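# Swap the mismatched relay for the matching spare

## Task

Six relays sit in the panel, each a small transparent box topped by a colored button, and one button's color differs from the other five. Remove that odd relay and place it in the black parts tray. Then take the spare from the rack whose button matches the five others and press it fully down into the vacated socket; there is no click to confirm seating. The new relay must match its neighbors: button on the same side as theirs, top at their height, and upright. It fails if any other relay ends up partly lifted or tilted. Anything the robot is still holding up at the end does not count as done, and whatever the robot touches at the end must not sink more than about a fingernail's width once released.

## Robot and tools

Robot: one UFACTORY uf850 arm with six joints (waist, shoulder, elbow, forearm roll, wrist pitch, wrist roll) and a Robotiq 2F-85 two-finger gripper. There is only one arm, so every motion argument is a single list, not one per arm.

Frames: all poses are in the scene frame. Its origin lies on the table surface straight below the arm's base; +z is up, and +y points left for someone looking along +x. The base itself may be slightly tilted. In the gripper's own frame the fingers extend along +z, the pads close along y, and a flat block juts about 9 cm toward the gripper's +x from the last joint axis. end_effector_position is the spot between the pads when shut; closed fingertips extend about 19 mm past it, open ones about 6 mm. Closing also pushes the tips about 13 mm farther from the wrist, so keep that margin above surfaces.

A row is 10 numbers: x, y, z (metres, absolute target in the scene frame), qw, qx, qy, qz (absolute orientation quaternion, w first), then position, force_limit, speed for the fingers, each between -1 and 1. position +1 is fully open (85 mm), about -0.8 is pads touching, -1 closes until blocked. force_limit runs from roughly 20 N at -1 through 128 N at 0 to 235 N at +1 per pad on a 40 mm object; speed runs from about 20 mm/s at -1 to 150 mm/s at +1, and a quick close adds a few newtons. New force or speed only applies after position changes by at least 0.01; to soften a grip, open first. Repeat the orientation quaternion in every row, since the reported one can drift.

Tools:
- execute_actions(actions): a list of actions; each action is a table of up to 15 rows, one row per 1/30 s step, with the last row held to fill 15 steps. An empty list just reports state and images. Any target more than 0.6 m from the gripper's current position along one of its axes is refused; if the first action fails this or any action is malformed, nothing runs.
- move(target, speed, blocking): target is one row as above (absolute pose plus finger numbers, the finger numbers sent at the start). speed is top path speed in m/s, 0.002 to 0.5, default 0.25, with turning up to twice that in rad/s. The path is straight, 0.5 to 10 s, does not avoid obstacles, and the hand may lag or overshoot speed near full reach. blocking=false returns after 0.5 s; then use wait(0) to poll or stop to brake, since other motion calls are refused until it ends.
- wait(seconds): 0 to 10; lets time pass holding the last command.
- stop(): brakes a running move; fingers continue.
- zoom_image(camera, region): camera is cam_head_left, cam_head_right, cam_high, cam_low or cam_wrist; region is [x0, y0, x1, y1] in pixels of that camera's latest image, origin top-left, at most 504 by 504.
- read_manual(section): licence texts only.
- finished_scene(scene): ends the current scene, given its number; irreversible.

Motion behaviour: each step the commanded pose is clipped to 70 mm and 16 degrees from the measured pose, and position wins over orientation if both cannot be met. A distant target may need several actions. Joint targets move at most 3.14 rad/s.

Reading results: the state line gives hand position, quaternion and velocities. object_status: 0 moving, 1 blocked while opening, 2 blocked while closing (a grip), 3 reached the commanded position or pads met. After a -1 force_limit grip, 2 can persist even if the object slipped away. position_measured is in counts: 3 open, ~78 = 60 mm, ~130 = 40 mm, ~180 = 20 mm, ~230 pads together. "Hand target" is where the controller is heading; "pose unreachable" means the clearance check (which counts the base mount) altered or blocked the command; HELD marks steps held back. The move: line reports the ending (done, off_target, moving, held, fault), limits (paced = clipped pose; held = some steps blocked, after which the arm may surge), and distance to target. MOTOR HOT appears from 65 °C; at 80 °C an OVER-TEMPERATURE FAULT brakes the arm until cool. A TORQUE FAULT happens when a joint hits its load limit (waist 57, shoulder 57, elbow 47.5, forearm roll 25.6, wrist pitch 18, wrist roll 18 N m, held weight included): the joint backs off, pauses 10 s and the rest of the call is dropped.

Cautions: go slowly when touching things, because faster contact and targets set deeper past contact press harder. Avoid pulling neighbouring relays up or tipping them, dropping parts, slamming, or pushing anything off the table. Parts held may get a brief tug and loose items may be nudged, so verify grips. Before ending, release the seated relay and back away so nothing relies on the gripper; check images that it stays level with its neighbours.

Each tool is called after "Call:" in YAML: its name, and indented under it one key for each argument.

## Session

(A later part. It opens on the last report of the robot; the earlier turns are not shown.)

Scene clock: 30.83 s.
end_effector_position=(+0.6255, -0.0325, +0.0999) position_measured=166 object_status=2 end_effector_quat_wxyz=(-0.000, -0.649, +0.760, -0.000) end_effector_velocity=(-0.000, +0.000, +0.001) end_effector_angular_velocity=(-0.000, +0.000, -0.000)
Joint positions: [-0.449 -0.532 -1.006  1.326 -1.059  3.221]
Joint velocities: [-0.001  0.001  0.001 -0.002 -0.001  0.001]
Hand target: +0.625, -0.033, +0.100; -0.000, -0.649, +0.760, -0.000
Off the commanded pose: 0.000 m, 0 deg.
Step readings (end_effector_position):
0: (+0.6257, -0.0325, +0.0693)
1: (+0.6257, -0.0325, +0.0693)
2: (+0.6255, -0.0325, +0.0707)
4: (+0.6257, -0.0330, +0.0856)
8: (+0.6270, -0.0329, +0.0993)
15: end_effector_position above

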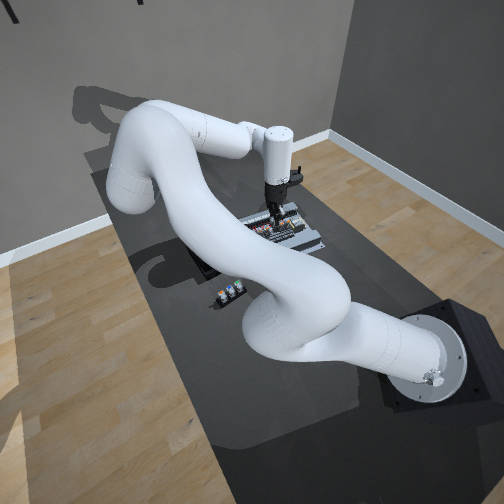

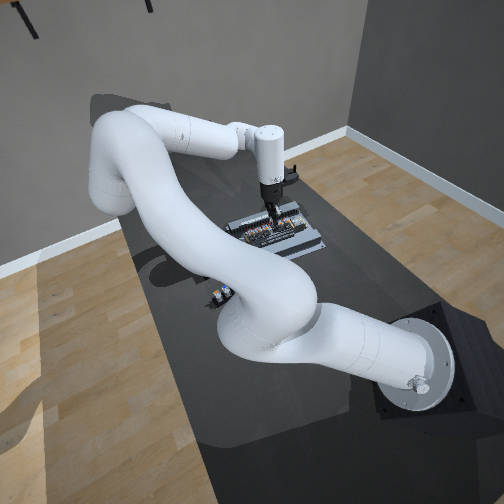

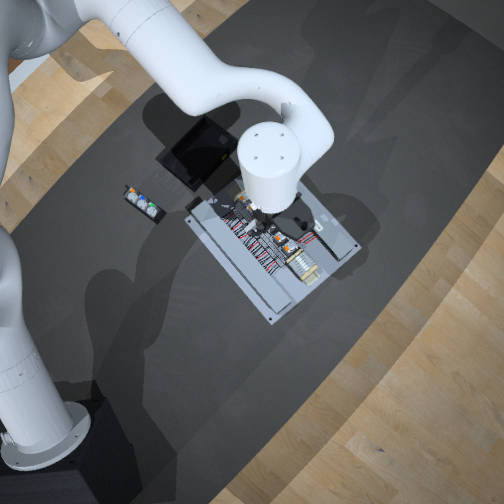

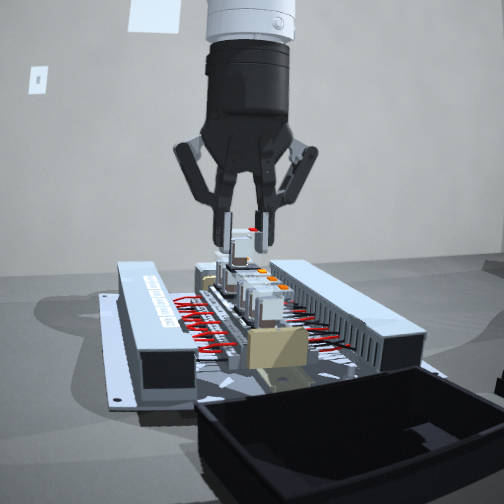

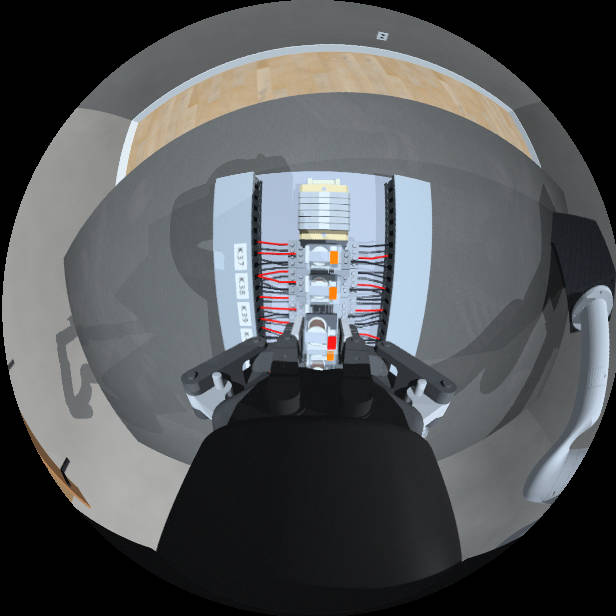

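Call:
move:
  target: [0.6255,-0.0325,0.13,0,0.649,-0.760,0,-0.98,0.2,-1]
  speed: 0.1

Call:
move:
  target: [0.65,0.205,0.13,0,0.82,0.57,0,-0.98,0.2,-1]
  speed: 0.4

Scene clock: 33.97 s.
end_effector_position=(+0.6254, -0.0325, +0.1299) position_measured=166 object_status=2 end_effector_quat_wxyz=(-0.000, -0.649, +0.760, +0.000) end_effector_velocity=(+0.000, +0.000, +0.001) end_effector_angular_velocity=(+0.001, -0.000, +0.000)
Joint positions: [-0.497 -0.502 -1.007  1.27  -1.089  3.248]
Joint velocities: [-0.002  0.001 -0.    -0.002 -0.002  0.001]
Hand target: +0.625, -0.032, +0.130; -0.000, -0.649, +0.760, -0.000
Off the commanded pose: 0.000 m, 0 deg.
move: done

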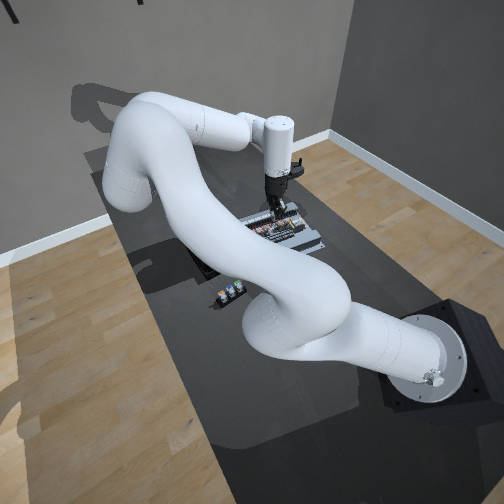

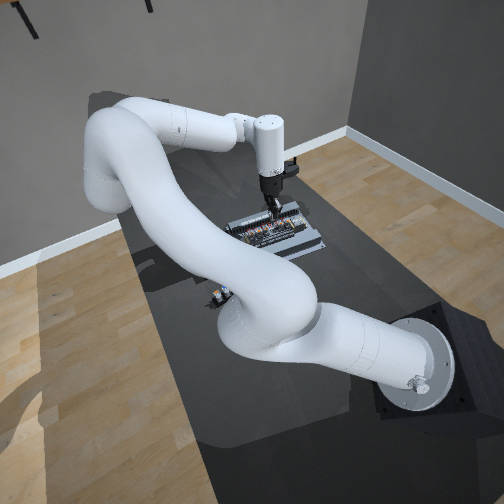

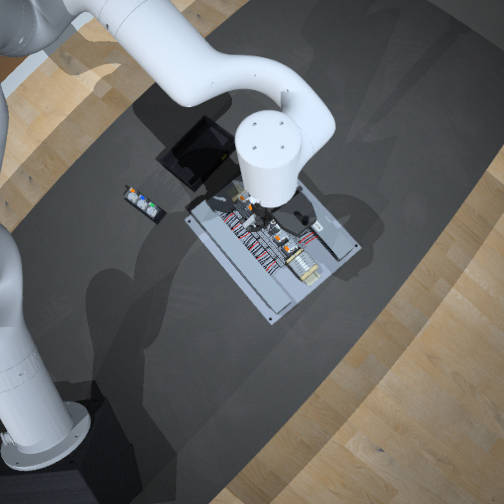

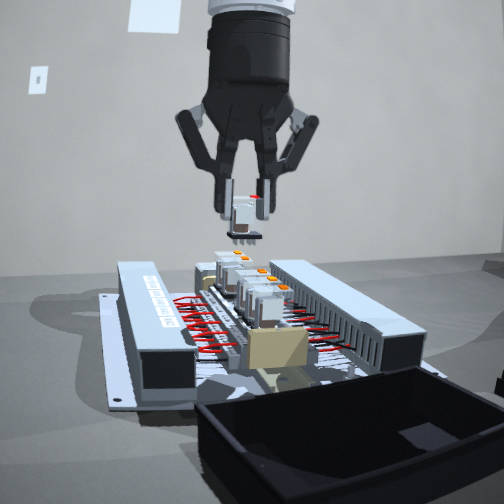

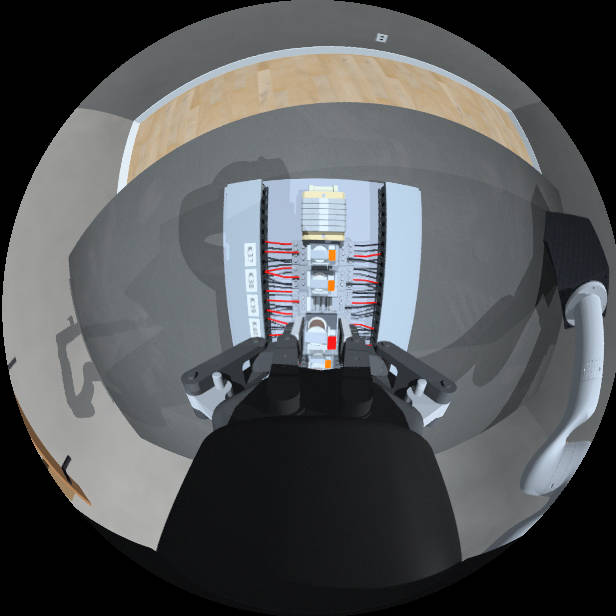

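Scene clock: 38.17 s.
end_effector_position=(+0.6496, +0.2058, +0.1300) position_measured=166 object_status=2 end_effector_quat_wxyz=(-0.001, +0.821, +0.570, +0.001) end_effector_velocity=(+0.000, +0.001, +0.000) end_effector_angular_velocity=(-0.000, -0.001, +0.006)
Joint positions: [-0.234 -0.004 -0.841  1.275 -1.031  0.722]
Joint velocities: [ 0.     0.002  0.    -0.    -0.    -0.005]
Hand target: +0.650, +0.206, +0.130; -0.001, +0.821, +0.571, +0.001
Off the commanded pose: 0.001 m, 0 deg.
move: done

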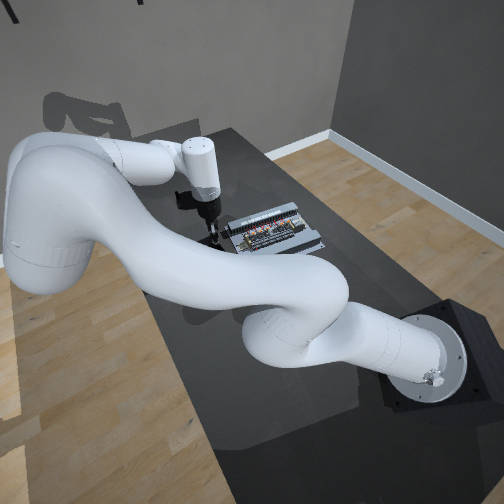

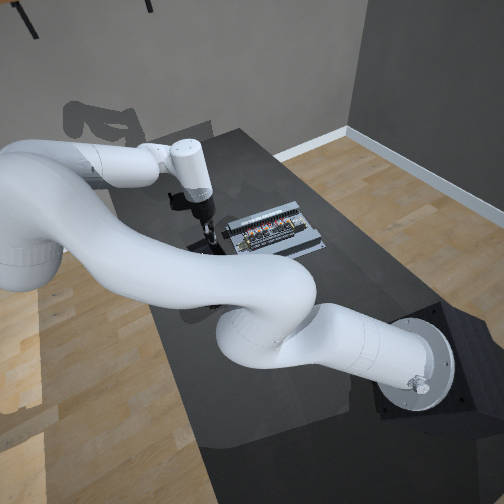

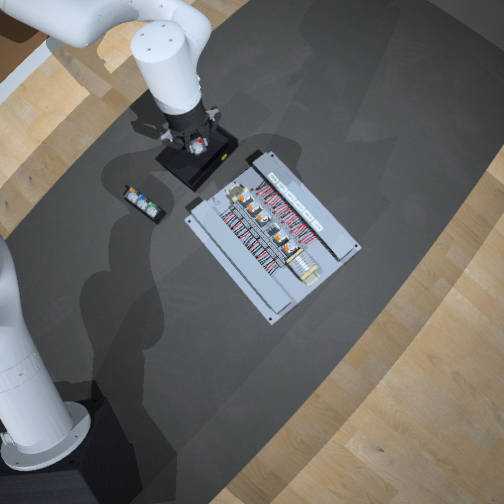

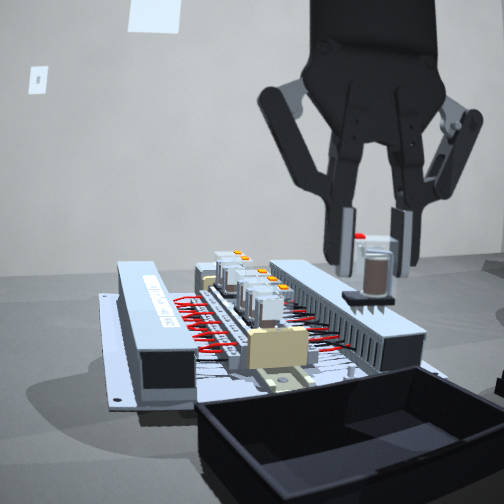

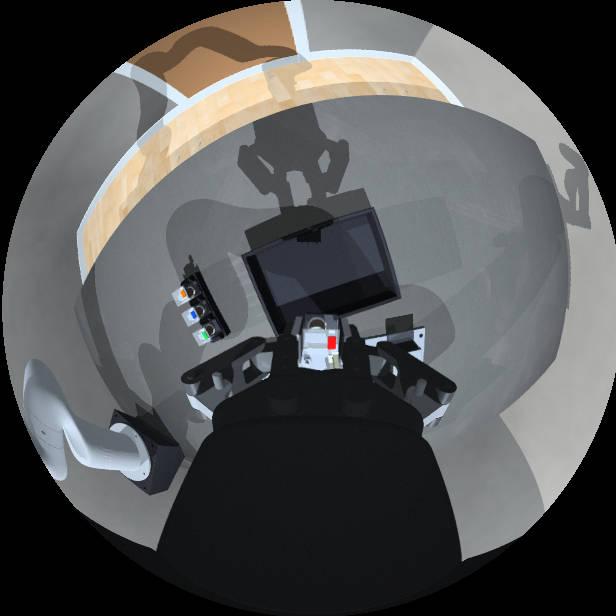

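Call:
move:
  target: [0.663,0.245,0.12,0,0.707,0.707,0,-0.98,0.2,-1]

Call:
move:
  target: [0.663,0.245,0.05,0,0.707,0.707,0,-0.98,0.2,-1]
  speed: 0.08

Call:
move:
  target: [0.663,0.245,0.05,0,0.707,0.707,0,0.15,0,0]

Call:
move:
  target: [0.663,0.245,0.11,0,0.707,0.707,0,0.15,0,0]

Call:
move:
  target: [0.49,0.26,0.11,0,0.707,0.707,0,0.15,0,0]

Call:
zoom_image:
  camera: "cam_wrist"
  region: [200,180,440,420]

Scene clock: 42.87 s.
end_effector_position=(+0.6629, +0.2451, +0.1201) position_measured=166 object_status=2 end_effector_quat_wxyz=(-0.000, +0.707, +0.707, +0.000) end_effector_velocity=(-0.000, +0.001, -0.001) end_effector_angular_velocity=(+0.001, +0.001, +0.008)
Joint positions: [-0.157  0.032 -0.873  1.271 -0.993  0.465]
Joint velocities: [ 0.003  0.001 -0.    -0.     0.    -0.005]
Hand target: +0.663, +0.245, +0.120; -0.000, +0.707, +0.707, +0.000
Off the commanded pose: 0.000 m, 0 deg.
move: done

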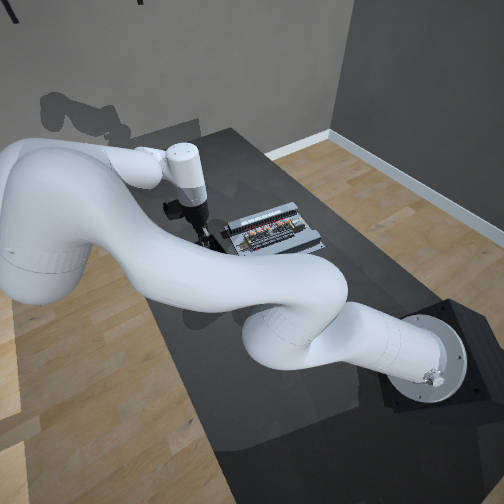

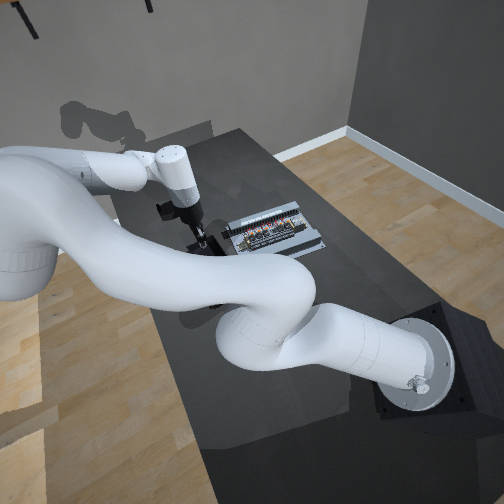

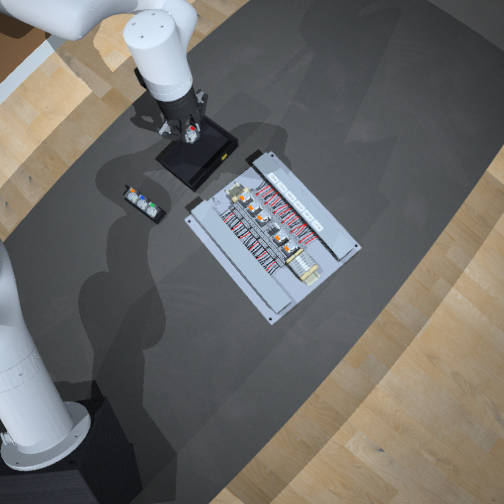

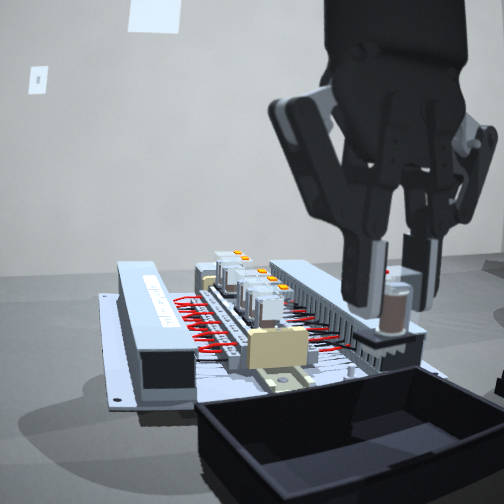

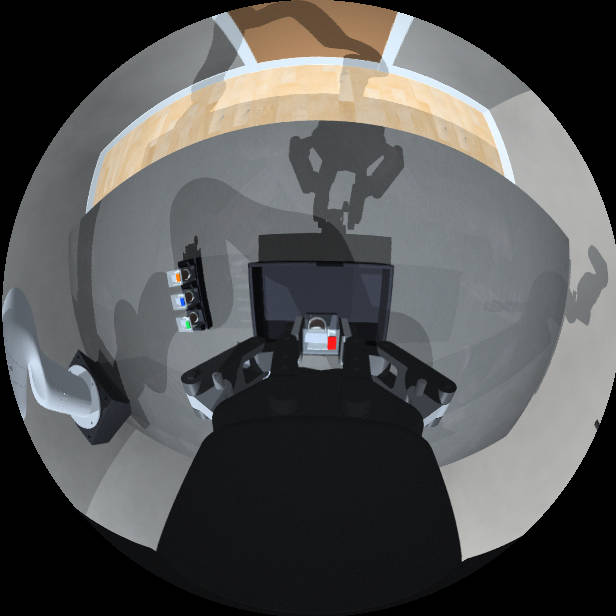

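Scene clock: 44.10 s.
end_effector_position=(+0.6632, +0.2450, +0.0502) position_measured=166 object_status=2 end_effector_quat_wxyz=(-0.000, +0.707, +0.707, +0.000) end_effector_velocity=(+0.000, +0.000, -0.001) end_effector_angular_velocity=(-0.000, -0.001, +0.000)
Joint positions: [-0.029 -0.064 -0.883  1.399 -0.878  0.388]
Joint velocities: [ 0.002 -0.002 -0.001  0.003  0.002 -0.002]
Hand target: +0.663, +0.245, +0.050; -0.000, +0.707, +0.707, +0.000
Off the commanded pose: 0.000 m, 0 deg.
move: done

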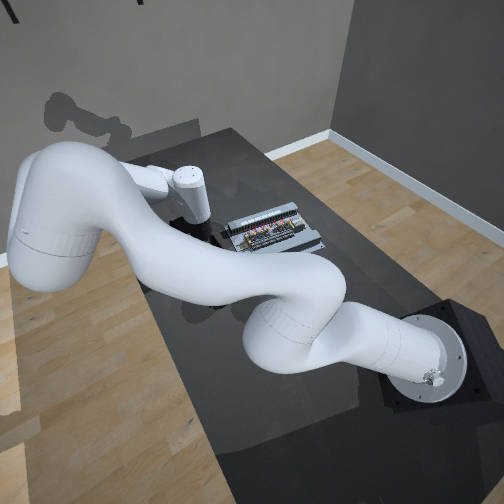

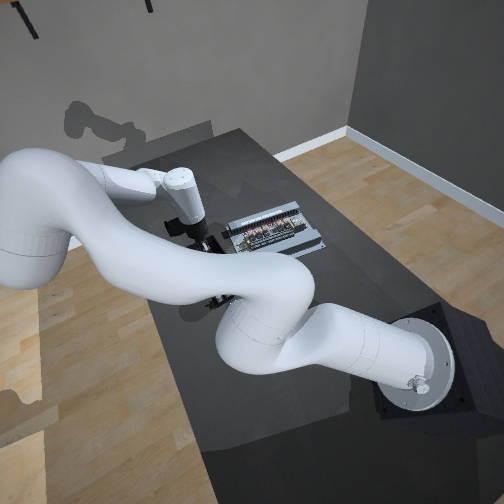

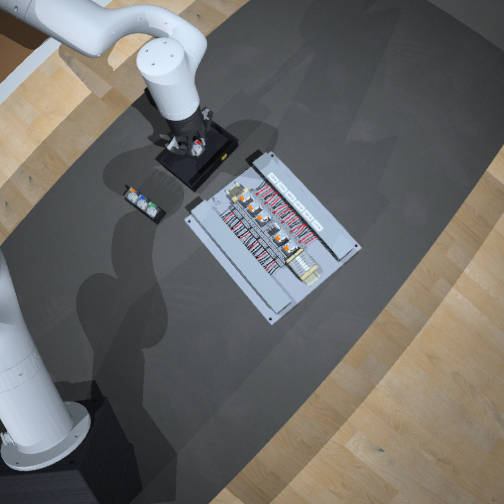

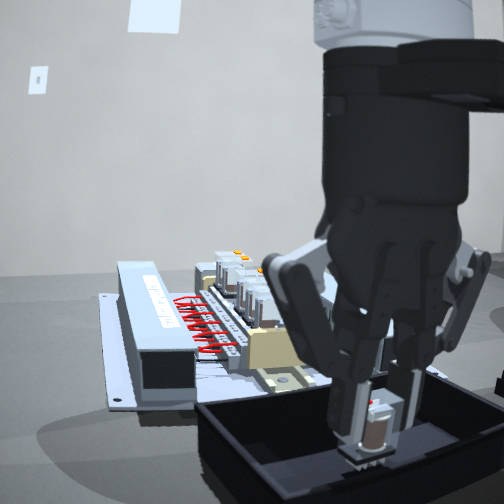

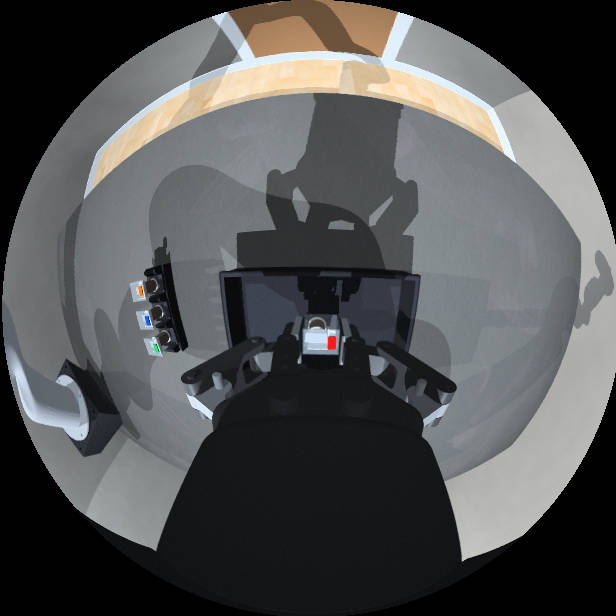

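Scene clock: 44.80 s.
end_effector_position=(+0.6630, +0.2450, +0.0500) position_measured=110 object_status=3 end_effector_quat_wxyz=(+0.000, +0.707, +0.707, +0.000) end_effector_velocity=(+0.000, +0.000, +0.000) end_effector_angular_velocity=(+0.001, +0.000, +0.001)
Joint positions: [-0.028 -0.063 -0.882  1.4   -0.878  0.388]
Joint velocities: [-0.     0.001 -0.    -0.    -0.001 -0.   ]
Hand target: +0.663, +0.245, +0.050; -0.000, +0.707, +0.707, -0.000
Off the commanded pose: 0.000 m, 0 deg.
move: done

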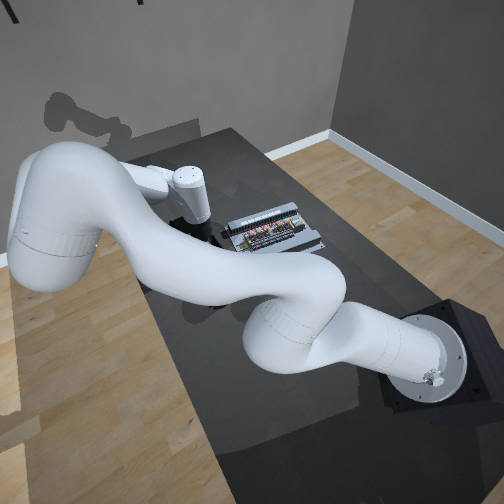

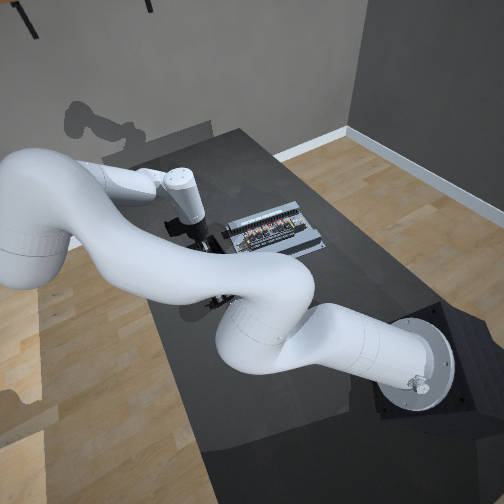

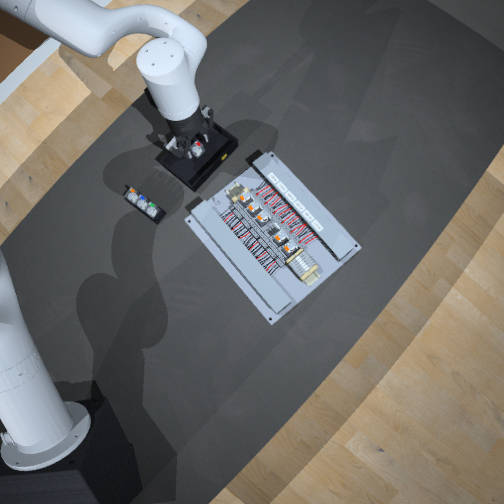

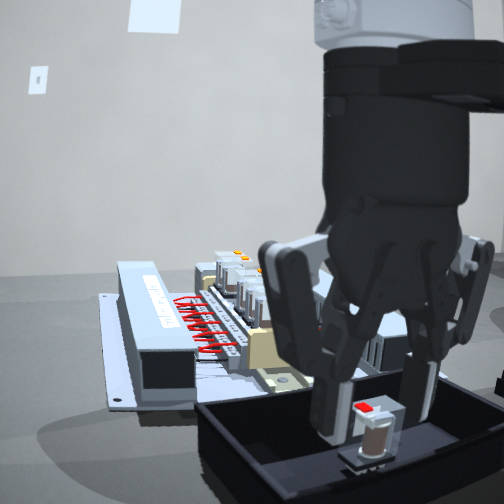

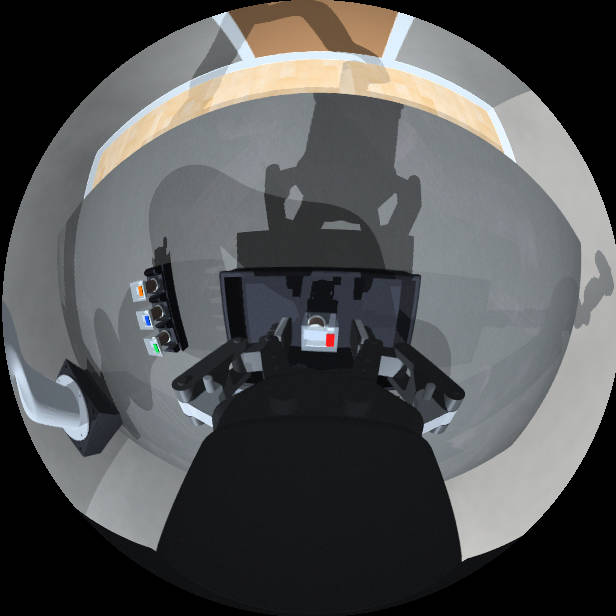

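Scene clock: 45.63 s.
end_effector_position=(+0.6628, +0.2450, +0.1098) position_measured=110 object_status=3 end_effector_quat_wxyz=(-0.000, +0.707, +0.707, -0.000) end_effector_velocity=(+0.000, +0.000, +0.001) end_effector_angular_velocity=(+0.000, -0.000, +0.000)
Joint positions: [-0.137  0.02  -0.873  1.288 -0.974  0.454]
Joint velocities: [-0.003  0.002 -0.    -0.002 -0.002  0.002]
Hand target: +0.663, +0.245, +0.110; +0.000, +0.707, +0.707, -0.000
Off the commanded pose: 0.000 m, 0 deg.
move: done

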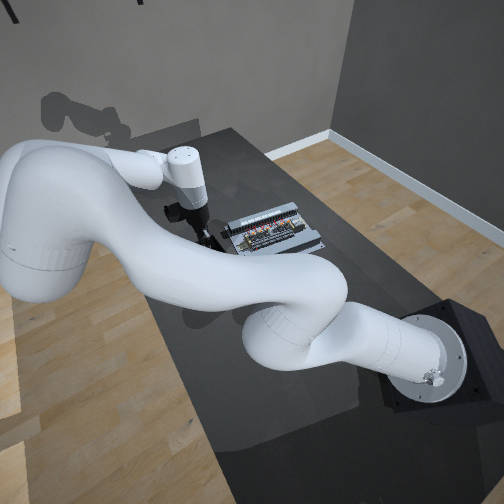

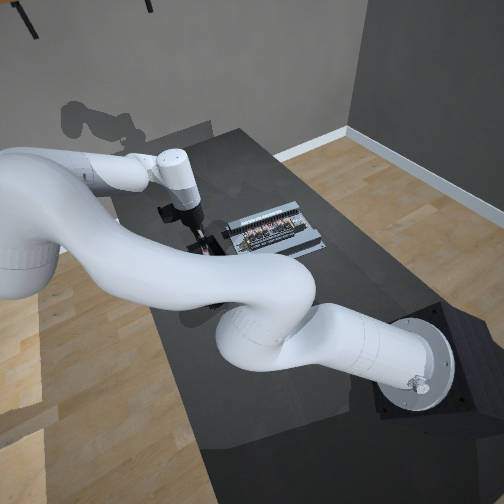

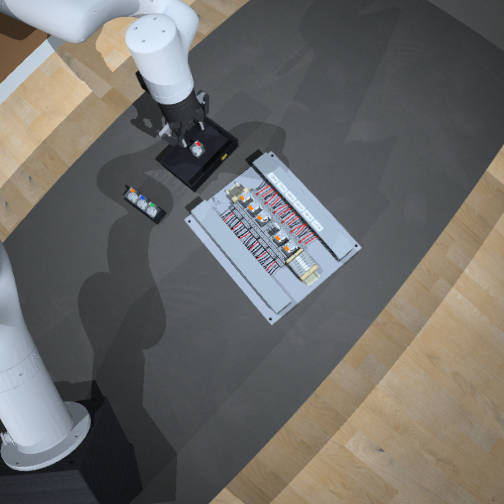

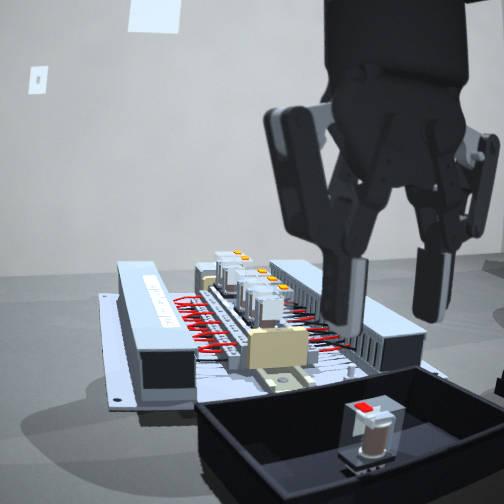

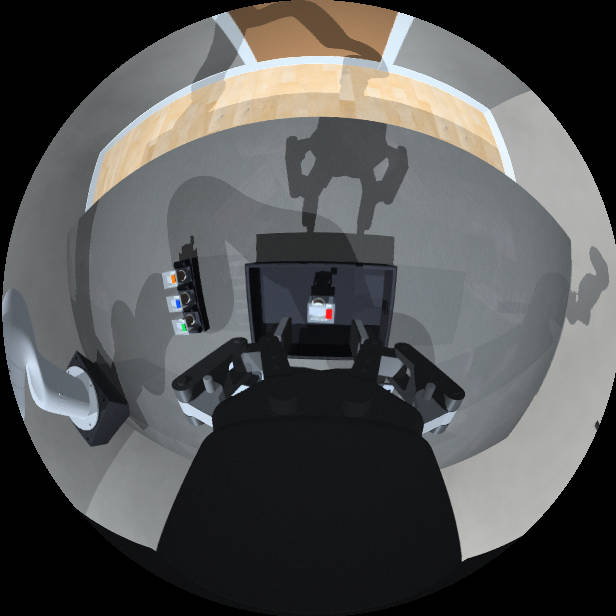

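Scene clock: 46.83 s.
end_effector_position=(+0.4903, +0.2593, +0.1096) position_measured=110 object_status=3 end_effector_quat_wxyz=(+0.000, +0.707, +0.707, -0.000) end_effector_velocity=(-0.002, +0.000, -0.000) end_effector_angular_velocity=(+0.001, +0.001, -0.002)
Joint positions: [-0.112  0.374 -0.401  1.383 -0.928  0.319]
Joint velocities: [ 0.     0.004  0.005 -0.    -0.001  0.001]
Hand target: +0.490, +0.259, +0.110; +0.000, +0.707, +0.707, -0.000
Off the commanded pose: 0.001 m, 0 deg.
move: done

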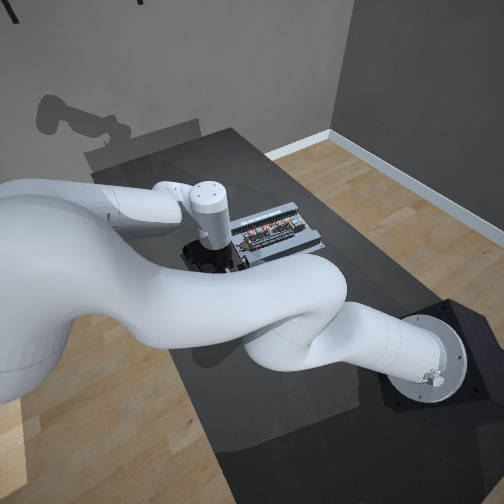

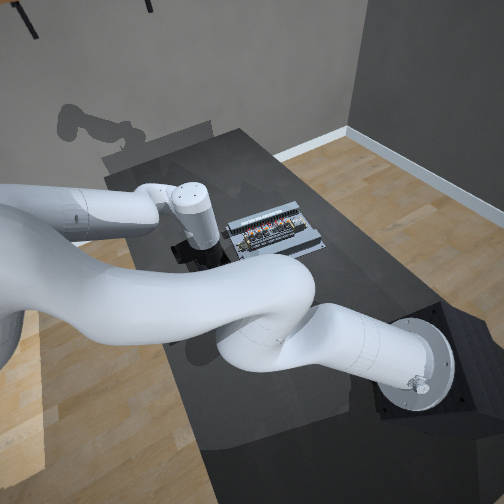

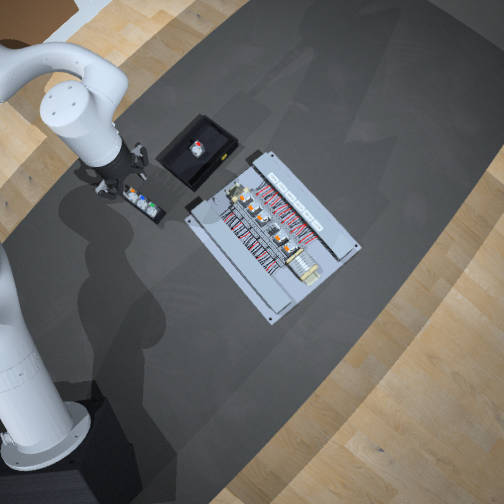

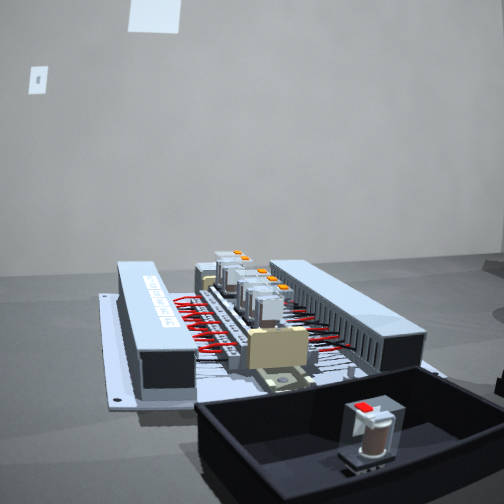

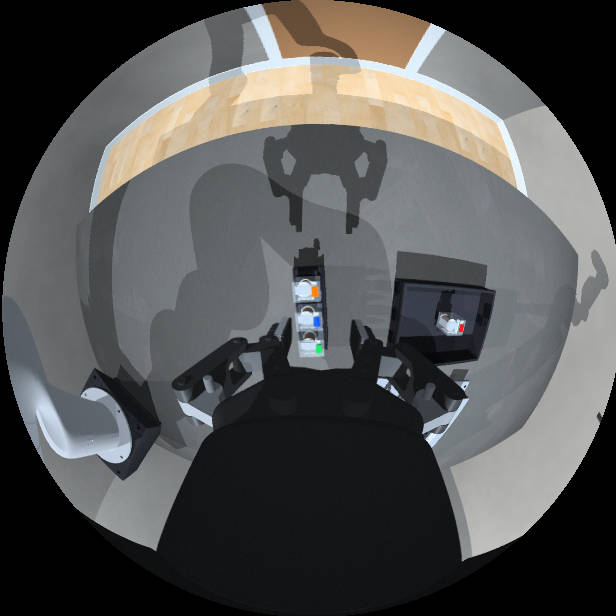

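Region (200, 180, 440, 420) of cam_wrist's 616x616 image, scaled by 2.100, with more detail than that image has.

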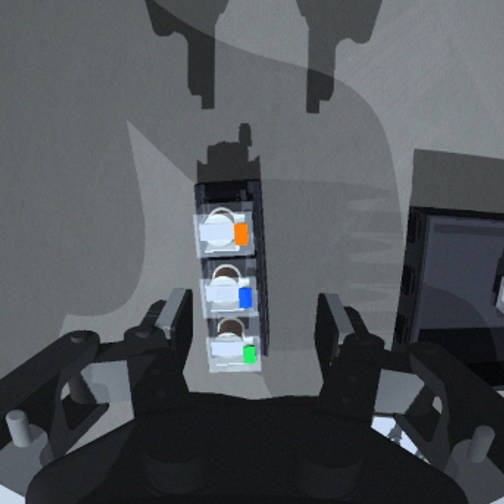

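Call:
move:
  target: [0.4752,0.283,0.075,0,0.672,0.740,0,0.15,0,0]
  speed: 0.1

Call:
zoom_image:
  camera: "cam_wrist"
  region: [240,220,400,380]

Scene clock: 49.47 s.
end_effector_position=(+0.4753, +0.2830, +0.0751) position_measured=110 object_status=3 end_effector_quat_wxyz=(-0.000, +0.673, +0.740, +0.000) end_effector_velocity=(-0.000, +0.001, -0.001) end_effector_angular_velocity=(+0.001, -0.002, +0.003)
Joint positions: [ 0.052  0.384 -0.37   1.508 -0.814  0.215]
Joint velocities: [ 0.005 -0.     0.001  0.007  0.003 -0.005]
Hand target: +0.475, +0.283, +0.075; -0.000, +0.673, +0.740, +0.000
Off the commanded pose: 0.000 m, 0 deg.
move: done

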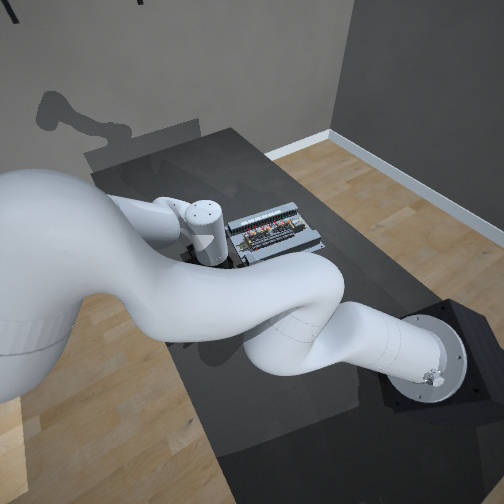

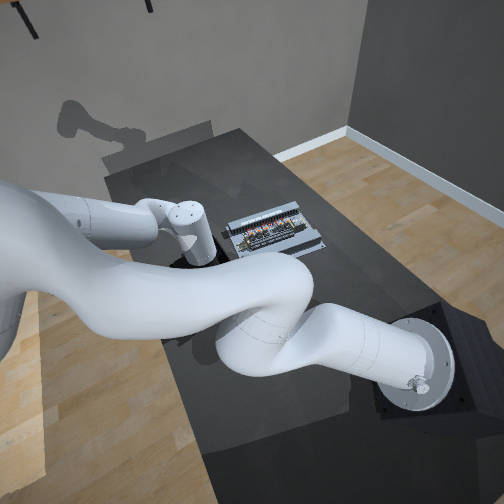

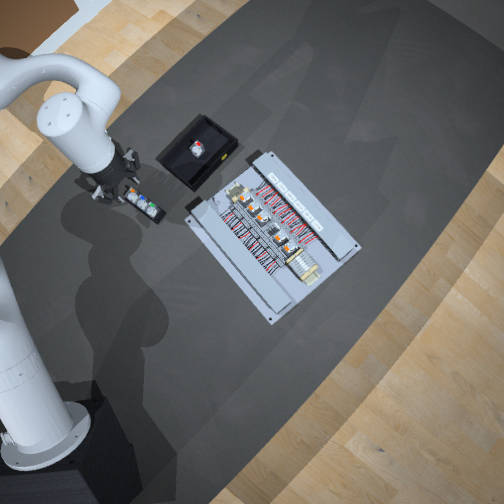

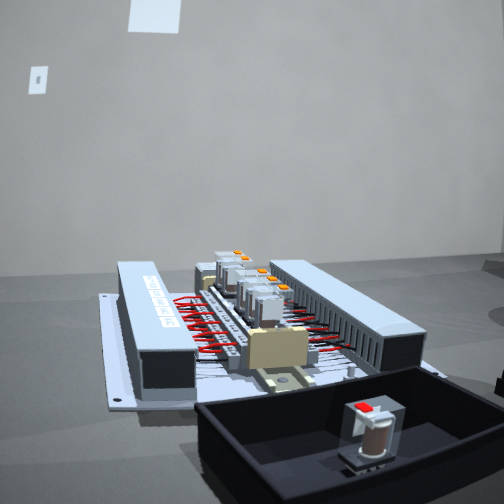

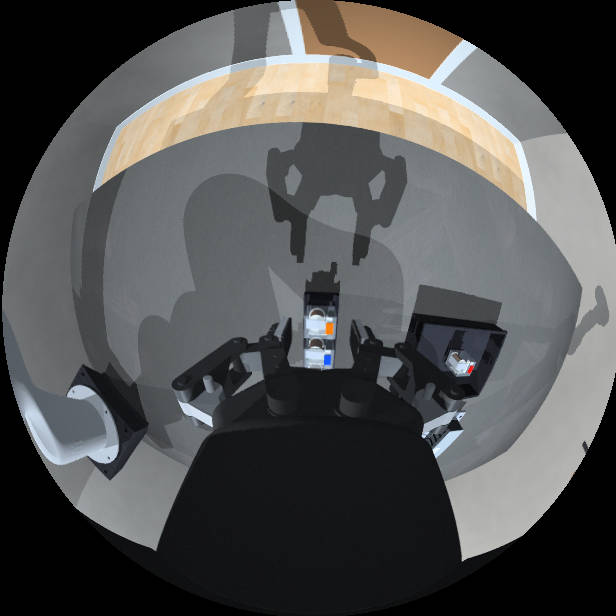

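Region (240, 220, 400, 380) of cam_wrist's 616x616 image, scaled by 3.150, with more detail than that image has.

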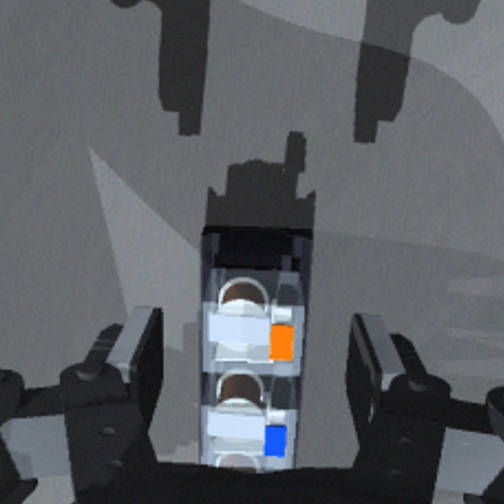

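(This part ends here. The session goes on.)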